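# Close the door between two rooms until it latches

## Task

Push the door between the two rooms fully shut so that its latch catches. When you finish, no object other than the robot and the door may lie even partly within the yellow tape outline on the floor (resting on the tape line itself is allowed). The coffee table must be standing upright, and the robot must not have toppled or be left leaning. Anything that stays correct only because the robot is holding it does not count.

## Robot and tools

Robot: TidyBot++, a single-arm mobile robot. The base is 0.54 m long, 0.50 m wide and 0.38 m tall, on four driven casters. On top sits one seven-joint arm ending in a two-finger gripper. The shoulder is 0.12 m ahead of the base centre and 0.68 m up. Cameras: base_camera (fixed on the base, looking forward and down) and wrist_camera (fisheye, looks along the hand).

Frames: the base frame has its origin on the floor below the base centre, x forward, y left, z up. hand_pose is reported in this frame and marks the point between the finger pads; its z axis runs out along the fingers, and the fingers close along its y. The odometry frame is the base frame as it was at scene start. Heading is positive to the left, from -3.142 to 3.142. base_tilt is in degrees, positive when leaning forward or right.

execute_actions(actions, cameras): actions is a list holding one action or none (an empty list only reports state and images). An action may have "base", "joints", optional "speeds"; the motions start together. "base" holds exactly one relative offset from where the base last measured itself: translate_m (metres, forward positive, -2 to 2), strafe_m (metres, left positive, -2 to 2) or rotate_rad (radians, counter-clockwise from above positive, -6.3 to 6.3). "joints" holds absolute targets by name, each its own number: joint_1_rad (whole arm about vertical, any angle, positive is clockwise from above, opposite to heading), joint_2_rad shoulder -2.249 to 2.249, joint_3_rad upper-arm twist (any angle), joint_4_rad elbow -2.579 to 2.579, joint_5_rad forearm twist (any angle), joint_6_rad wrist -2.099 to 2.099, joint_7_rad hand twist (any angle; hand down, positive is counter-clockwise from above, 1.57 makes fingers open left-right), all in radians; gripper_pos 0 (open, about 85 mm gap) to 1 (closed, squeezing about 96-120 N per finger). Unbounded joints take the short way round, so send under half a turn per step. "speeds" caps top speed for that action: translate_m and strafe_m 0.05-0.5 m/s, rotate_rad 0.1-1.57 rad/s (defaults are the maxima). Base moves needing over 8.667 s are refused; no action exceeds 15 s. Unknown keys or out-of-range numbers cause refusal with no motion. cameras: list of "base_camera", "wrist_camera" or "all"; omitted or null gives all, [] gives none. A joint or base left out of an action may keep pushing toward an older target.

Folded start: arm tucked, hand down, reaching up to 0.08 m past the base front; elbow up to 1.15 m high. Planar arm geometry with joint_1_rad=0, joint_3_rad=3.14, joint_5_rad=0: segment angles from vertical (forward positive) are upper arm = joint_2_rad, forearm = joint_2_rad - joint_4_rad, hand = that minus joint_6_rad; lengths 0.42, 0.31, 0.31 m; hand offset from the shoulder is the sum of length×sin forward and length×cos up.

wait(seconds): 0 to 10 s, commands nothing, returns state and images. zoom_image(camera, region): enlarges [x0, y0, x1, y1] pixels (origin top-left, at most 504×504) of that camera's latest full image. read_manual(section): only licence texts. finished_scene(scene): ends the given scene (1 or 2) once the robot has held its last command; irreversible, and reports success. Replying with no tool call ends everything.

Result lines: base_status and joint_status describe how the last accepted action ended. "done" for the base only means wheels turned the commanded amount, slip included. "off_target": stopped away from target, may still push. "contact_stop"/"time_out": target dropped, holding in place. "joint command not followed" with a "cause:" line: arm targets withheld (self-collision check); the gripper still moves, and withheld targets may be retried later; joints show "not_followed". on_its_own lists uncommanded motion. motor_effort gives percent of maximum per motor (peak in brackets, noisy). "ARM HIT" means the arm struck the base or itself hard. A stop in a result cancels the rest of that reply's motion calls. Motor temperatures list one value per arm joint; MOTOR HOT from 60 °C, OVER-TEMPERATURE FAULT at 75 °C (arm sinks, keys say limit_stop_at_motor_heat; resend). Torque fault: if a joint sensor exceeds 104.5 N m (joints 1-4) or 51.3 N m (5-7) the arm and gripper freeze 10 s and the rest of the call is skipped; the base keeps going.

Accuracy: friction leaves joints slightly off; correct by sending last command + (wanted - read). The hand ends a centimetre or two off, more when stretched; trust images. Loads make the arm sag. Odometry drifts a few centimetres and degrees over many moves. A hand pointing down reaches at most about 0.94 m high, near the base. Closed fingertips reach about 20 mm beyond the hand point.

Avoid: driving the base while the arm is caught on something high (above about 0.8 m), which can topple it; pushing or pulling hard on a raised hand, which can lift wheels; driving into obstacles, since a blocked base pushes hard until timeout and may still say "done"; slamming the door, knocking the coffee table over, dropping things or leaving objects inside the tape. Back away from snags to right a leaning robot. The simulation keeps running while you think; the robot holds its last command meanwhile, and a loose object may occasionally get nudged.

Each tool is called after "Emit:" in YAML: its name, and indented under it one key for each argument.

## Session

Emit:
execute_actions:
  actions: []

Scene clock: 0.00 s.
Motor temperatures (°C, as the motors report them): [25 21 25 24 28 30 30]
base_odometry: x=+0.000 y=+0.000 heading=+0.000 (m, m, rad; odometry frame)
base_tilt: forward=-0.2 right=+0.3 (deg)
base_status: not commanded
joint_positions: joint_1_rad=+0.019 joint_2_rad=-0.347 joint_3_rad=+3.093 joint_4_rad=-2.500 joint_5_rad=-0.029 joint_6_rad=-0.905 joint_7_rad=+1.570 gripper_pos=+0.000
joint_status: not commanded
motor_effort: joint_1_rad=+1 joint_2_rad=-3 joint_3_rad=+2 joint_4_rad=+16 joint_5_rad=-1 joint_6_rad=+2 joint_7_rad=+0 (%)
hand_pose: x=+0.2637 y=+0.0107 z=+0.5941 quat_wxyz=(-0.004, +0.999, +0.005, +0.042) (m; base frame)
pictures: base_camera, wrist_camera
camera_calibration (this result's frames):
wrist_camera: T_world_to_cam=[[0.0152582, -0.999843, 0.0089538, -0.000560809], [-0.995347, -0.0160404, -0.0950099, 0.376613], [0.0951386, -0.00746246, -0.995436, 0.698053], [0, 0, 0, 1]] pos_world=[0.308458, 0.0106895, 0.730654]
Images, in order (width x height): base_camera 644x364, wrist_camera 644x476.

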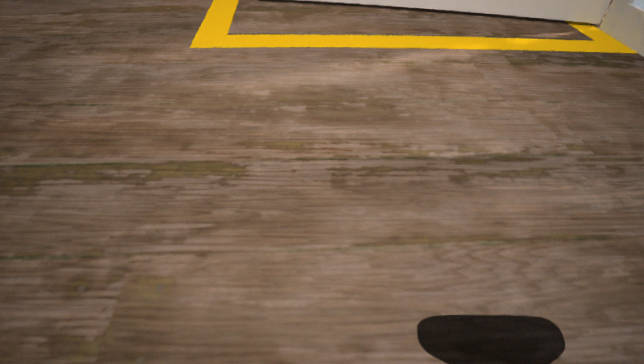

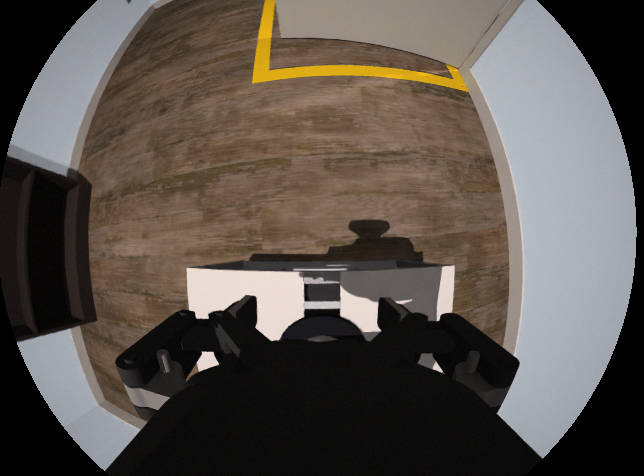

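Emit:
execute_actions:
  actions:
    - {"base": {"rotate_rad": 0.11}}
  cameras: []

Emit:
execute_actions:
  actions:
    - {"base": {"strafe_m": 0.45}, "joints": {"joint_4_rad": -2.1, "joint_6_rad": -0.6}}

Scene clock: 22.23 s.
Motor temperatures (°C, as the motors report them): [25 21 25 24 28 30 30]
base_odometry: x=+0.000 y=+0.000 heading=+0.109 (m, m, rad; odometry frame)
base_tilt: forward=-0.2 right=+0.3 (deg)
base_status: done
joint_positions: joint_1_rad=+0.019 joint_2_rad=-0.347 joint_3_rad=+3.093 joint_4_rad=-2.500 joint_5_rad=-0.029 joint_6_rad=-0.905 joint_7_rad=+1.570 gripper_pos=+0.000
joint_status: not commanded
motor_effort: joint_1_rad=+1(1) joint_2_rad=-1(1) joint_3_rad=+2(3) joint_4_rad=+13(13) joint_5_rad=+0(1) joint_6_rad=+0(1) joint_7_rad=+0(0) (%)
hand_pose: x=+0.2637 y=+0.0107 z=+0.5941 quat_wxyz=(-0.004, +0.999, +0.005, +0.042) (m; base frame)
pictures: none
No camera images: the call's "cameras" was empty. Leave "cameras" out to get every camera's image.

Scene clock: 24.47 s.
Motor temperatures (°C, as the motors report them): [25 21 25 24 28 30 30]
base_odometry: x=-0.049 y=+0.448 heading=+0.109 (m, m, rad; odometry frame)
base_tilt: forward=-0.2 right=+0.3 (deg)
base_status: done
joint_positions: joint_1_rad=+0.019 joint_2_rad=-0.347 joint_3_rad=+3.093 joint_4_rad=-2.114 joint_5_rad=-0.029 joint_6_rad=-0.627 joint_7_rad=+1.570 gripper_pos=+0.000
joint_status: all done
motor_effort: joint_1_rad=+1(2) joint_2_rad=-7(7) joint_3_rad=+2(4) joint_4_rad=+18(18) joint_5_rad=-1(2) joint_6_rad=+6(6) joint_7_rad=+0(0) (%)
hand_pose: x=+0.4951 y=+0.0185 z=+0.7879 quat_wxyz=(-0.009, +0.931, +0.007, +0.365) (m; base frame)
pictures: base_camera, wrist_camera
camera_calibration (this result's frames):
wrist_camera: T_world_to_cam=[[0.0151104, -0.999875, 0.0046973, 0.00537987], [-0.725121, -0.0141926, -0.688475, 0.95918], [0.688455, 0.00699703, -0.725245, 0.362067], [0, 0, 0, 1]] pos_world=[0.446174, 0.0164591, 0.922933]
Images, in order (width x height): base_camera 644x364, wrist_camera 644x476.

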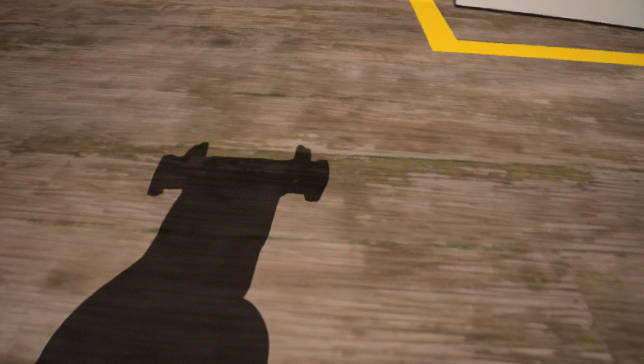

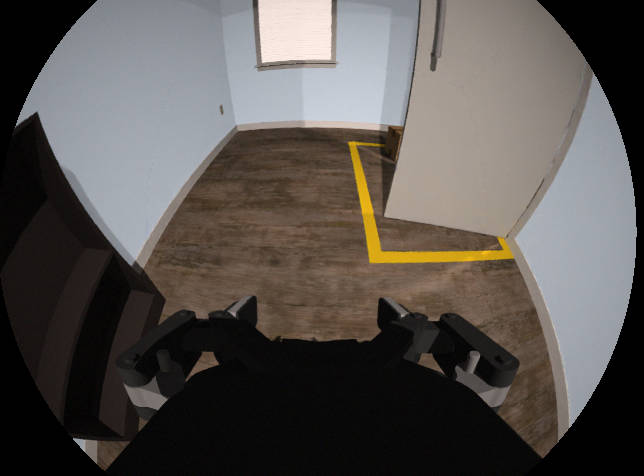

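Emit:
execute_actions:
  actions:
    - {"base": {"translate_m": 1.8}, "joints": {"joint_1_rad": -0.9, "joint_2_rad": -0.2, "joint_4_rad": -2.5, "joint_6_rad": -0.8, "joint_7_rad": -0.2}}

Scene clock: 46.33 s.
Motor temperatures (°C, as the motors report them): [25 21 25 24 28 30 30]
base_odometry: x=+1.740 y=+0.645 heading=+0.110 (m, m, rad; odometry frame)
base_tilt: forward=-0.2 right=+0.3 (deg)
base_status: done
joint_positions: joint_1_rad=-0.886 joint_2_rad=-0.212 joint_3_rad=+3.093 joint_4_rad=-2.482 joint_5_rad=-0.029 joint_6_rad=-0.770 joint_7_rad=-0.162 gripper_pos=+0.000
joint_status: all done
motor_effort: joint_1_rad=+1(0) joint_2_rad=-6(8) joint_3_rad=+2(3) joint_4_rad=+12(19) joint_5_rad=-1(1) joint_6_rad=+1(7) joint_7_rad=+0(0) (%)
hand_pose: x=+0.2226 y=+0.1510 z=+0.5810 quat_wxyz=(-0.051, +0.916, -0.397, +0.007) (m; base frame)
pictures: base_camera, wrist_camera
camera_calibration (this result's frames):
wrist_camera: T_world_to_cam=[[-0.722674, -0.686241, -0.0825599, 0.310607], [-0.689445, 0.72417, 0.0156061, 0.0925566], [0.0490779, 0.0681986, -0.996464, 0.689355], [0, 0, 0, 1]] pos_world=[0.254448, 0.0991113, 0.711117]
Images, in order (width x height): base_camera 644x364, wrist_camera 644x476.

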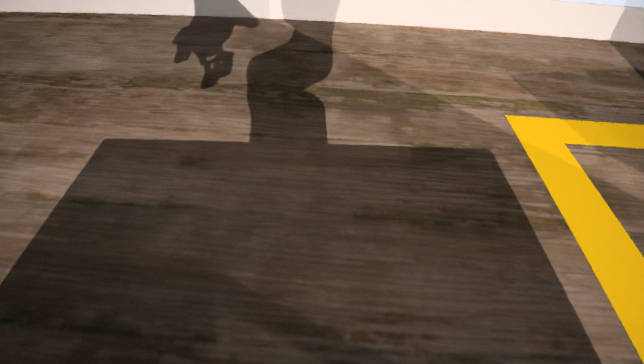

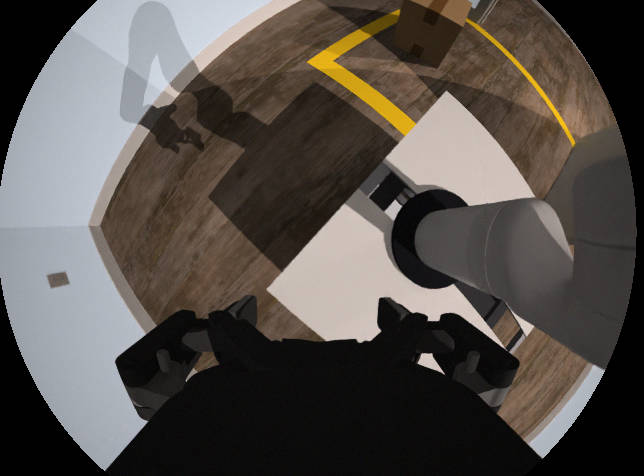

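Emit:
zoom_image:
  camera: "wrist_camera"
  region: [300, 0, 620, 200]

Region (300, 0, 620, 200) of wrist_camera's 644x476 image, scaled by 1.575; it fills the top 315 rows of this view, and the rest is white.

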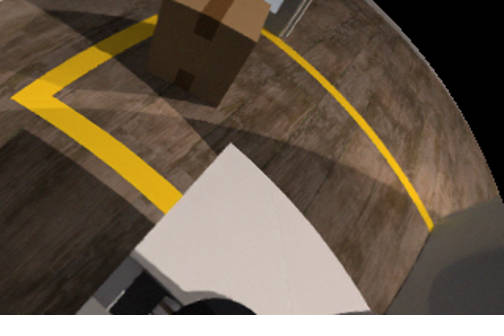

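Emit:
execute_actions:
  actions:
    - {"base": {"strafe_m": -0.85}}

Scene clock: 66.20 s.
Motor temperatures (°C, as the motors report them): [25 21 25 24 28 30 30]
base_odometry: x=+1.834 y=-0.200 heading=+0.110 (m, m, rad; odometry frame)
base_tilt: forward=-0.2 right=+0.3 (deg)
base_status: done
joint_positions: joint_1_rad=-0.886 joint_2_rad=-0.210 joint_3_rad=+3.093 joint_4_rad=-2.485 joint_5_rad=-0.029 joint_6_rad=-0.772 joint_7_rad=-0.162 gripper_pos=+0.000
joint_status: not commanded
motor_effort: joint_1_rad=+1(1) joint_2_rad=-5(8) joint_3_rad=+2(2) joint_4_rad=+12(13) joint_5_rad=+0(0) joint_6_rad=+0(1) joint_7_rad=+0(0) (%)
hand_pose: x=+0.2212 y=+0.1491 z=+0.5797 quat_wxyz=(-0.047, +0.917, -0.397, +0.006) (m; base frame)
pictures: base_camera, wrist_camera
camera_calibration (this result's frames):
wrist_camera: T_world_to_cam=[[-0.723011, -0.686698, -0.0755028, 0.3042], [-0.689388, 0.724247, 0.0145118, 0.0935823], [0.0447174, 0.0625429, -0.99704, 0.690361], [0, 0, 0, 1]] pos_world=[0.253583, 0.0979398, 0.709928]
Images, in order (width x height): base_camera 644x364, wrist_camera 644x476.

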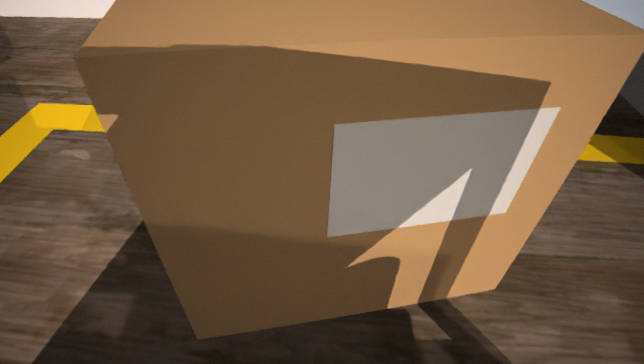

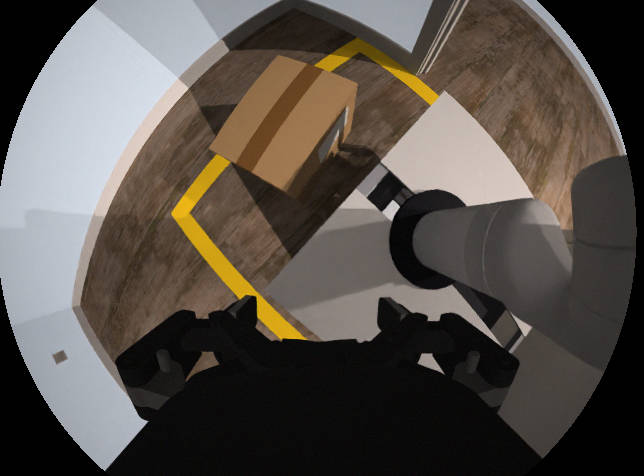

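Emit:
execute_actions:
  actions:
    - {"base": {"translate_m": 0.57}, "speeds": {"translate_m": 0.22}}

Scene clock: 72.43 s.
Motor temperatures (°C, as the motors report them): [25 21 25 24 28 30 30]
base_odometry: x=+2.401 y=-0.138 heading=+0.110 (m, m, rad; odometry frame)
base_tilt: forward=-0.2 right=+0.3 (deg)
base_status: done
joint_positions: joint_1_rad=-0.886 joint_2_rad=-0.210 joint_3_rad=+3.093 joint_4_rad=-2.486 joint_5_rad=-0.029 joint_6_rad=-0.772 joint_7_rad=-0.162 gripper_pos=+0.000
joint_status: not commanded
motor_effort: joint_1_rad=+1(2) joint_2_rad=-5(7) joint_3_rad=+1(3) joint_4_rad=+12(13) joint_5_rad=+0(0) joint_6_rad=+1(1) joint_7_rad=+0(0) (%)
hand_pose: x=+0.2209 y=+0.1488 z=+0.5795 quat_wxyz=(-0.046, +0.917, -0.397, +0.006) (m; base frame)
pictures: base_camera, wrist_camera
camera_calibration (this result's frames):
wrist_camera: T_world_to_cam=[[-0.72301, -0.686858, -0.0740438, 0.302959], [-0.689447, 0.724195, 0.0142949, 0.0937794], [0.0438036, 0.0613847, -0.997153, 0.690622], [0, 0, 0, 1]] pos_world=[0.253447, 0.0977816, 0.709747]
Images, in order (width x height): base_camera 644x364, wrist_camera 644x476.

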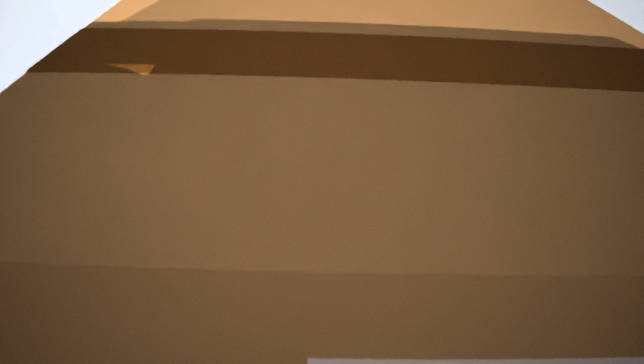

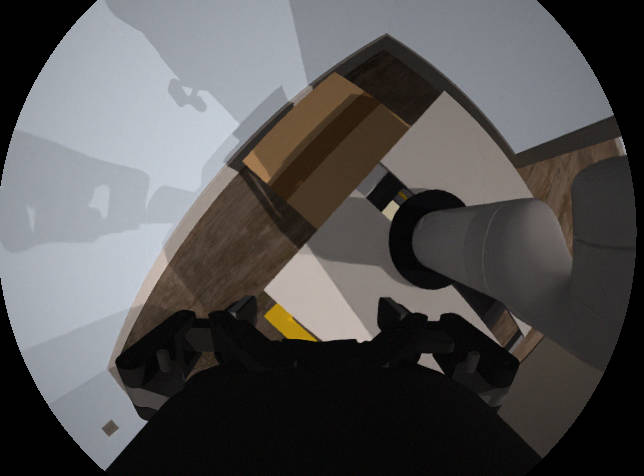

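Emit:
execute_actions:
  actions:
    - {"base": {"strafe_m": 0.76}}
  cameras: ["wrist_camera"]

Emit:
execute_actions:
  actions:
    - {"base": {"translate_m": -1.33}}

Scene clock: 83.47 s.
Motor temperatures (°C, as the motors report them): [25 21 25 24 28 30 30]
base_odometry: x=+2.318 y=+0.618 heading=+0.109 (m, m, rad; odometry frame)
base_tilt: forward=-0.2 right=+0.3 (deg)
base_status: done
joint_positions: joint_1_rad=-0.886 joint_2_rad=-0.209 joint_3_rad=+3.093 joint_4_rad=-2.486 joint_5_rad=-0.029 joint_6_rad=-0.773 joint_7_rad=-0.162 gripper_pos=+0.000
joint_status: not commanded
motor_effort: joint_1_rad=+1(1) joint_2_rad=-5(6) joint_3_rad=+2(3) joint_4_rad=+12(13) joint_5_rad=-1(1) joint_6_rad=+0(1) joint_7_rad=+0(0) (%)
hand_pose: x=+0.2206 y=+0.1483 z=+0.5791 quat_wxyz=(-0.045, +0.917, -0.397, +0.006) (m; base frame)
pictures: wrist_camera
camera_calibration (this result's frames):
wrist_camera: T_world_to_cam=[[-0.723103, -0.686976, -0.0720095, 0.301183], [-0.689429, 0.724218, 0.0139872, 0.0940567], [0.0425417, 0.0597596, -0.997306, 0.690926], [0, 0, 0, 1]] pos_world=[0.253238, 0.0974982, 0.709437]
Images, in order (width x height): wrist_camera 644x476.

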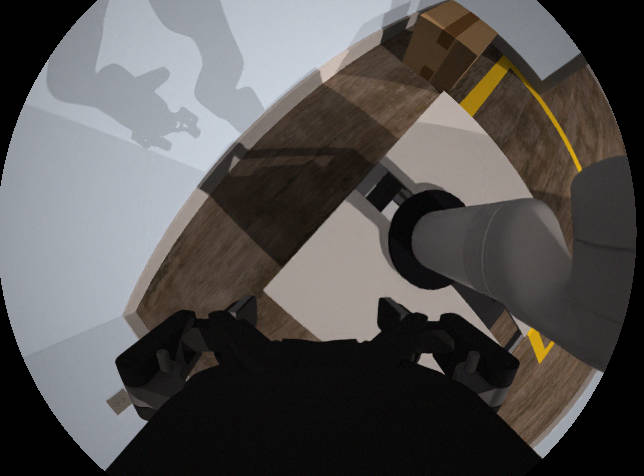

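Scene clock: 87.43 s.
Motor temperatures (°C, as the motors report them): [25 21 25 24 28 30 30]
base_odometry: x=+0.996 y=+0.474 heading=+0.109 (m, m, rad; odometry frame)
base_tilt: forward=-0.2 right=+0.3 (deg)
base_status: done
joint_positions: joint_1_rad=-0.886 joint_2_rad=-0.208 joint_3_rad=+3.093 joint_4_rad=-2.487 joint_5_rad=-0.029 joint_6_rad=-0.773 joint_7_rad=-0.162 gripper_pos=+0.000
joint_status: not commanded
motor_effort: joint_1_rad=+1(1) joint_2_rad=-5(7) joint_3_rad=+1(3) joint_4_rad=+12(12) joint_5_rad=+0(0) joint_6_rad=+0(0) joint_7_rad=+0(0) (%)
hand_pose: x=+0.2205 y=+0.1482 z=+0.5790 quat_wxyz=(-0.045, +0.917, -0.397, +0.005) (m; base frame)
pictures: base_camera, wrist_camera
camera_calibration (this result's frames):
wrist_camera: T_world_to_cam=[[-0.723113, -0.687019, -0.0714968, 0.300793], [-0.689438, 0.724211, 0.0139177, 0.0941126], [0.042217, 0.0593567, -0.997344, 0.690985], [0, 0, 0, 1]] pos_world=[0.253221, 0.0974788, 0.709346]
Images, in order (width x height): base_camera 644x364, wrist_camera 644x476.

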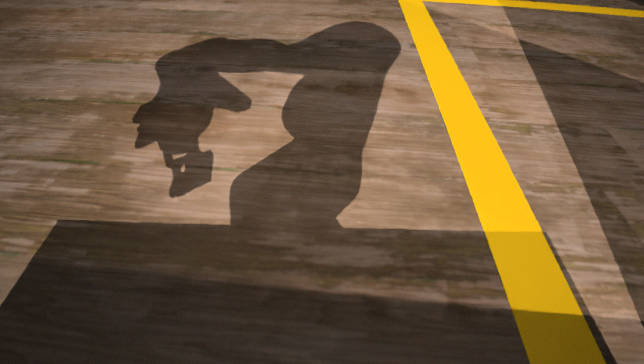

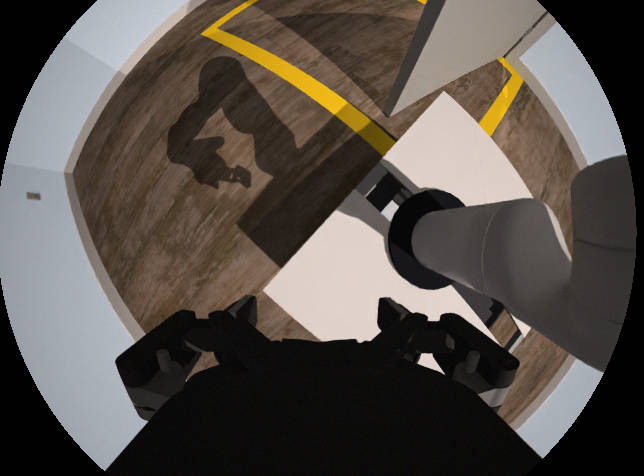

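Emit:
execute_actions:
  actions:
    - {"base": {"strafe_m": -0.35}}
  cameras: []

Emit:
execute_actions:
  actions:
    - {"base": {"translate_m": 0.8}, "speeds": {"translate_m": 0.25}}

Scene clock: 102.07 s.
Motor temperatures (°C, as the motors report them): [25 21 25 24 28 30 30]
base_odometry: x=+1.034 y=+0.126 heading=+0.108 (m, m, rad; odometry frame)
base_tilt: forward=-0.2 right=+0.3 (deg)
base_status: done
joint_positions: joint_1_rad=-0.886 joint_2_rad=-0.208 joint_3_rad=+3.093 joint_4_rad=-2.489 joint_5_rad=-0.029 joint_6_rad=-0.773 joint_7_rad=-0.162 gripper_pos=+0.000
joint_status: not commanded
motor_effort: joint_1_rad=+2(1) joint_2_rad=-6(7) joint_3_rad=+3(3) joint_4_rad=+12(13) joint_5_rad=-1(0) joint_6_rad=+0(1) joint_7_rad=+0(0) (%)
hand_pose: x=+0.2196 y=+0.1470 z=+0.5781 quat_wxyz=(-0.044, +0.917, -0.397, +0.005) (m; base frame)
pictures: none
No camera images: the call's "cameras" was empty. Leave "cameras" out to get every camera's image.

Scene clock: 106.07 s.
Motor temperatures (°C, as the motors report them): [25 21 25 24 28 30 30]
base_odometry: x=+1.829 y=+0.212 heading=+0.107 (m, m, rad; odometry frame)
base_tilt: forward=-0.2 right=+0.3 (deg)
base_status: done
joint_positions: joint_1_rad=-0.887 joint_2_rad=-0.207 joint_3_rad=+3.093 joint_4_rad=-2.490 joint_5_rad=-0.028 joint_6_rad=-0.775 joint_7_rad=-0.162 gripper_pos=+0.000
joint_status: not commanded
motor_effort: joint_1_rad=+1(2) joint_2_rad=-6(7) joint_3_rad=+1(4) joint_4_rad=+11(14) joint_5_rad=+0(1) joint_6_rad=+0(2) joint_7_rad=+0(0) (%)
hand_pose: x=+0.2191 y=+0.1465 z=+0.5779 quat_wxyz=(-0.042, +0.917, -0.397, +0.005) (m; base frame)
pictures: base_camera, wrist_camera
camera_calibration (this result's frames):
wrist_camera: T_world_to_cam=[[-0.723041, -0.687681, -0.0656217, 0.295212], [-0.689725, 0.723956, 0.0129352, 0.0951171], [0.0386119, 0.0546136, -0.997761, 0.691816], [0, 0, 0, 1]] pos_world=[0.252343, 0.0963688, 0.708408]
Images, in order (width x height): base_camera 644x364, wrist_camera 644x476.

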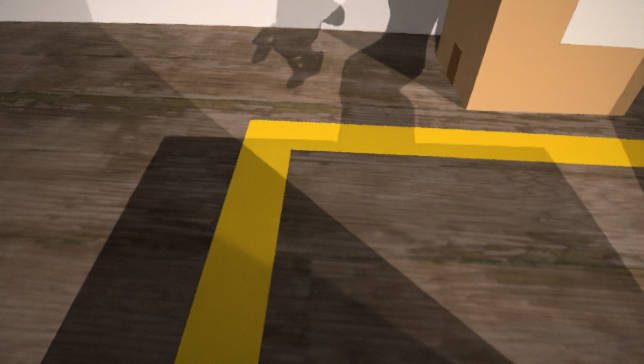

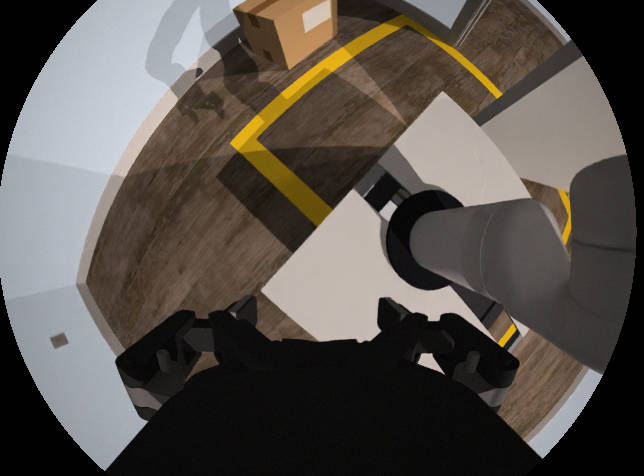

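Emit:
execute_actions:
  actions:
    - {"base": {"strafe_m": -0.62}, "speeds": {"strafe_m": 0.2}}

Scene clock: 117.97 s.
Motor temperatures (°C, as the motors report them): [25 21 25 24 28 30 30]
base_odometry: x=+1.896 y=-0.405 heading=+0.108 (m, m, rad; odometry frame)
base_tilt: forward=-0.2 right=+0.3 (deg)
base_status: done
joint_positions: joint_1_rad=-0.887 joint_2_rad=-0.206 joint_3_rad=+3.093 joint_4_rad=-2.490 joint_5_rad=-0.029 joint_6_rad=-0.775 joint_7_rad=-0.162 gripper_pos=+0.000
joint_status: not commanded
motor_effort: joint_1_rad=+1(0) joint_2_rad=-6(12) joint_3_rad=+2(3) joint_4_rad=+11(14) joint_5_rad=+0(1) joint_6_rad=+0(2) joint_7_rad=+0(0) (%)
hand_pose: x=+0.2186 y=+0.1460 z=+0.5776 quat_wxyz=(-0.041, +0.917, -0.397, +0.004) (m; base frame)
pictures: base_camera, wrist_camera
camera_calibration (this result's frames):
wrist_camera: T_world_to_cam=[[-0.722734, -0.688239, -0.0631102, 0.293018], [-0.690138, 0.723567, 0.0126545, 0.0954108], [0.0369552, 0.0527006, -0.997926, 0.692217], [0, 0, 0, 1]] pos_world=[0.252039, 0.0961498, 0.708067]
Images, in order (width x height): base_camera 644x364, wrist_camera 644x476.

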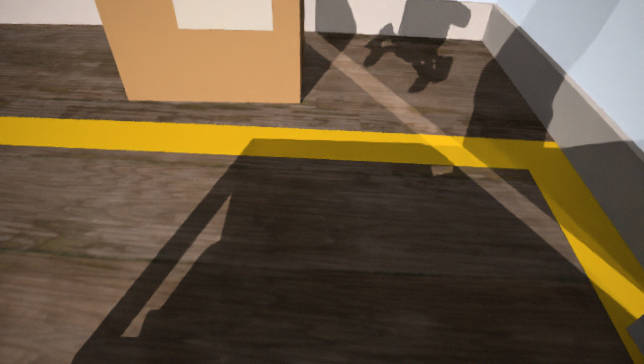

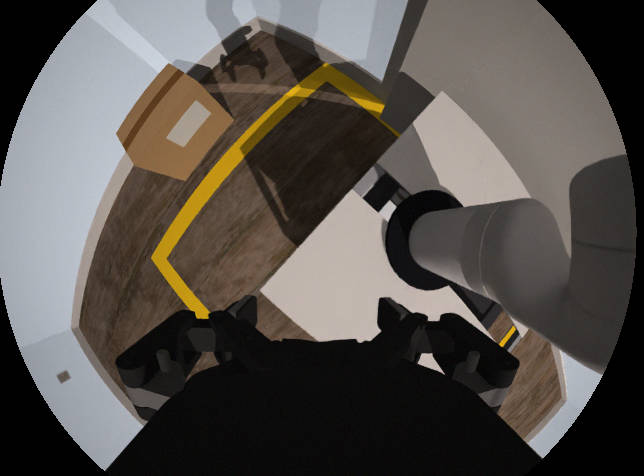

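Emit:
execute_actions:
  actions:
    - {"base": {"strafe_m": -0.13}, "speeds": {"strafe_m": 0.1}}

Emit:
zoom_image:
  camera: "wrist_camera"
  region: [300, 0, 520, 170]

Scene clock: 125.70 s.
Motor temperatures (°C, as the motors report them): [25 21 25 24 28 30 30]
base_odometry: x=+1.910 y=-0.533 heading=+0.108 (m, m, rad; odometry frame)
base_tilt: forward=-0.2 right=+0.3 (deg)
base_status: done
joint_positions: joint_1_rad=-0.887 joint_2_rad=-0.206 joint_3_rad=+3.093 joint_4_rad=-2.491 joint_5_rad=-0.029 joint_6_rad=-0.776 joint_7_rad=-0.162 gripper_pos=+0.000
joint_status: not commanded
motor_effort: joint_1_rad=+1(0) joint_2_rad=-6(8) joint_3_rad=+1(4) joint_4_rad=+12(13) joint_5_rad=-1(2) joint_6_rad=+1(1) joint_7_rad=+0(0) (%)
hand_pose: x=+0.2181 y=+0.1454 z=+0.5773 quat_wxyz=(-0.040, +0.917, -0.397, +0.004) (m; base frame)
pictures: base_camera, wrist_camera
camera_calibration (this result's frames):
wrist_camera: T_world_to_cam=[[-0.722749, -0.688395, -0.0612143, 0.291194], [-0.690183, 0.723529, 0.0123416, 0.0957267], [0.0357944, 0.051169, -0.998048, 0.692571], [0, 0, 0, 1]] pos_world=[0.251739, 0.0957571, 0.707863]
Images, in order (width x height): base_camera 644x364, wrist_camera 644x476.

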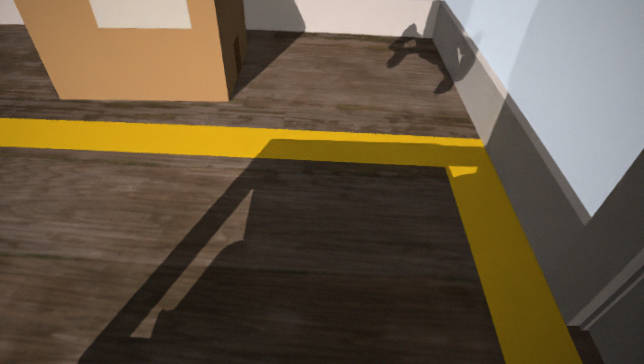

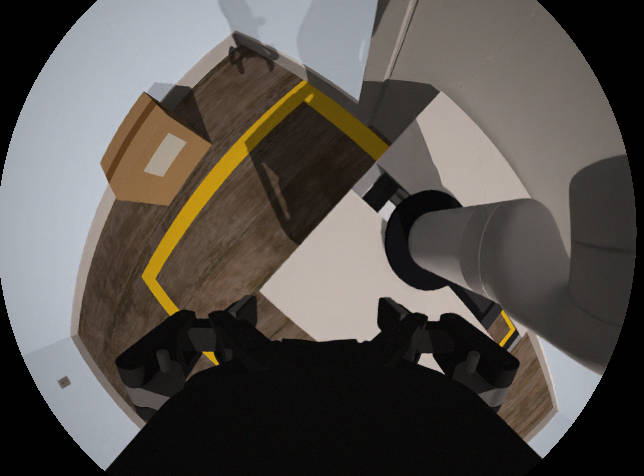

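Region (300, 0, 520, 170) of wrist_camera's 644x476 image, scaled by 2.291; it fills the top 389 rows of this view, and the rest is white.

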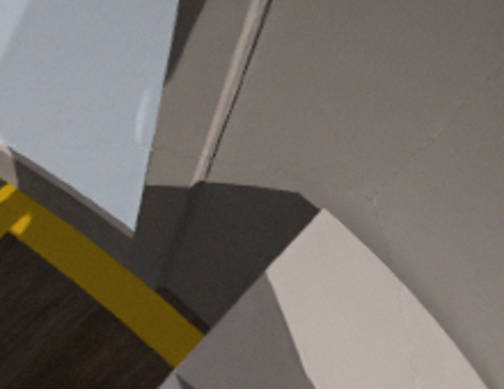

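Emit:
execute_actions:
  actions:
    - {"base": {"strafe_m": -0.015}, "speeds": {"strafe_m": 0.05}}

Emit:
zoom_image:
  camera: "base_camera"
  region: [464, 204, 644, 364]

Scene clock: 133.27 s.
Motor temperatures (°C, as the motors report them): [25 21 25 24 28 30 30]
base_odometry: x=+1.910 y=-0.532 heading=+0.108 (m, m, rad; odometry frame)
base_tilt: forward=-0.2 right=+0.3 (deg)
base_status: strafe_m time_out (by the wheels' count: +0.001 of -0.015)
joint_positions: joint_1_rad=-0.888 joint_2_rad=-0.205 joint_3_rad=+3.093 joint_4_rad=-2.492 joint_5_rad=-0.029 joint_6_rad=-0.778 joint_7_rad=-0.162 gripper_pos=+0.000
joint_status: not commanded
motor_effort: joint_1_rad=+1(2) joint_2_rad=-6(14) joint_3_rad=+2(5) joint_4_rad=+11(15) joint_5_rad=-1(1) joint_6_rad=+0(2) joint_7_rad=+0(0) (%)
hand_pose: x=+0.2175 y=+0.1447 z=+0.5769 quat_wxyz=(-0.039, +0.917, -0.397, +0.004) (m; base frame)
pictures: base_camera, wrist_camera
camera_calibration (this result's frames):
wrist_camera: T_world_to_cam=[[-0.722562, -0.688845, -0.058289, 0.28855], [-0.690471, 0.723262, 0.0118845, 0.0961802], [0.0339716, 0.0488342, -0.998229, 0.693077], [0, 0, 0, 1]] pos_world=[0.25136, 0.095357, 0.707526]
Images, in order (width x height): base_camera 644x364, wrist_camera 644x476.

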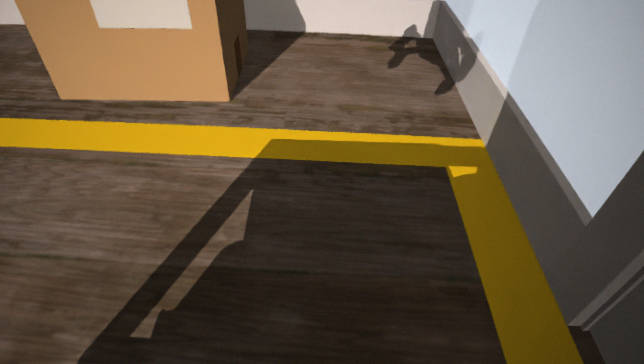

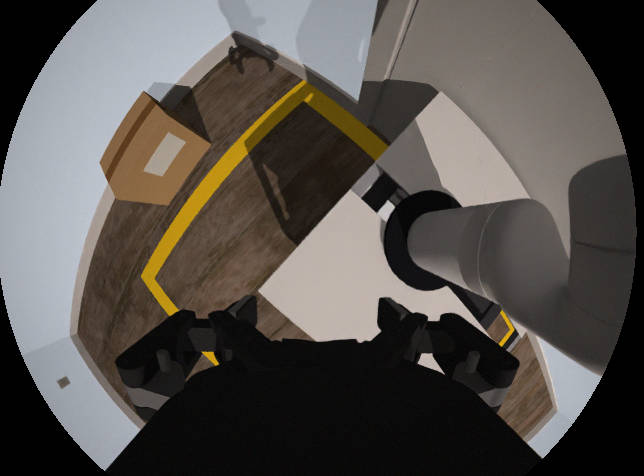

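Region (464, 204, 644, 364) of base_camera's 644x364 image, scaled by 2.800.

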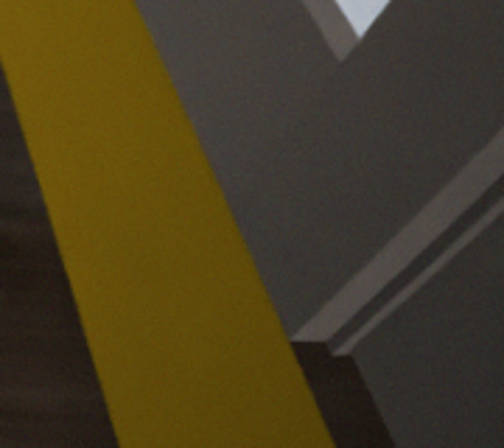

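The door is at its stop. I'll back off and check it stays shut.

Emit:
execute_actions:
  actions:
    - {"base": {"strafe_m": 0.06}}

Emit:
zoom_image:
  camera: "wrist_camera"
  region: [300, 0, 520, 170]

Scene clock: 137.83 s.
Motor temperatures (°C, as the motors report them): [25 21 25 24 28 30 30]
base_odometry: x=+1.904 y=-0.472 heading=+0.108 (m, m, rad; odometry frame)
base_tilt: forward=-0.2 right=+0.3 (deg)
base_status: done
joint_positions: joint_1_rad=-0.888 joint_2_rad=-0.204 joint_3_rad=+3.093 joint_4_rad=-2.492 joint_5_rad=-0.029 joint_6_rad=-0.778 joint_7_rad=-0.162 gripper_pos=+0.000
joint_status: not commanded
motor_effort: joint_1_rad=+1(1) joint_2_rad=-6(7) joint_3_rad=+1(2) joint_4_rad=+12(12) joint_5_rad=-1(0) joint_6_rad=+0(1) joint_7_rad=+0(0) (%)
hand_pose: x=+0.2174 y=+0.1446 z=+0.5768 quat_wxyz=(-0.038, +0.917, -0.397, +0.004) (m; base frame)
pictures: base_camera, wrist_camera
camera_calibration (this result's frames):
wrist_camera: T_world_to_cam=[[-0.722596, -0.688888, -0.0573478, 0.287911], [-0.690465, 0.723271, 0.0117652, 0.0962609], [0.0333731, 0.0480982, -0.998285, 0.693186], [0, 0, 0, 1]] pos_world=[0.251375, 0.095375, 0.707376]
Images, in order (width x height): base_camera 644x364, wrist_camera 644x476.

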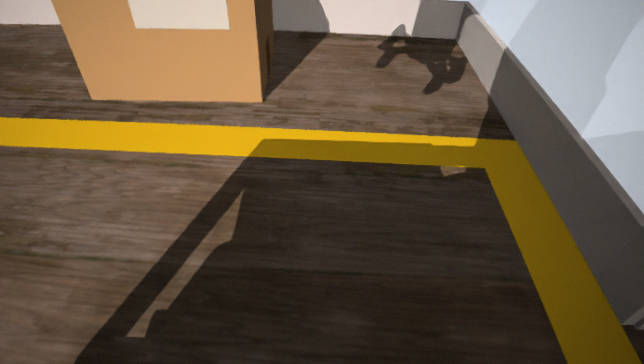

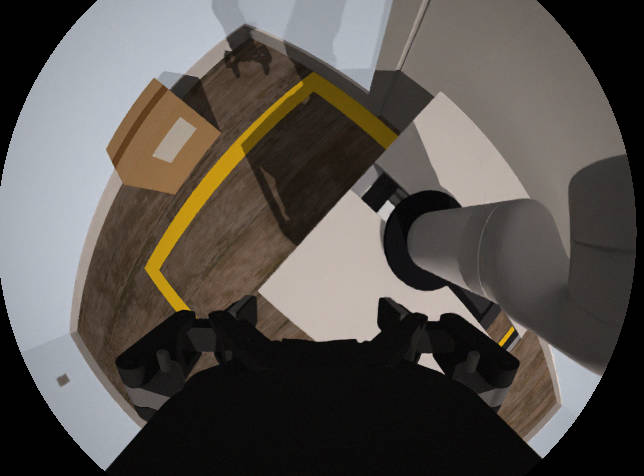

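Region (300, 0, 520, 170) of wrist_camera's 644x476 image, scaled by 2.291; it fills the top 389 rows of this view, and the rest is white.

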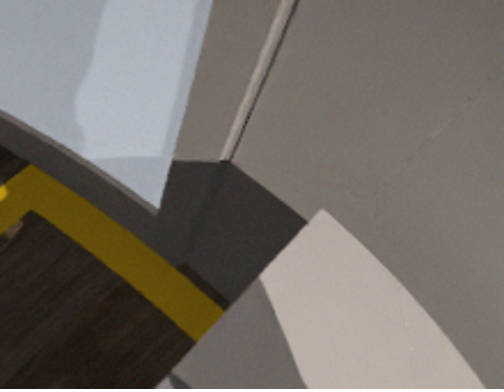

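Emit:
finished_scene:
  scene: 2

The scene is finished: the task was done.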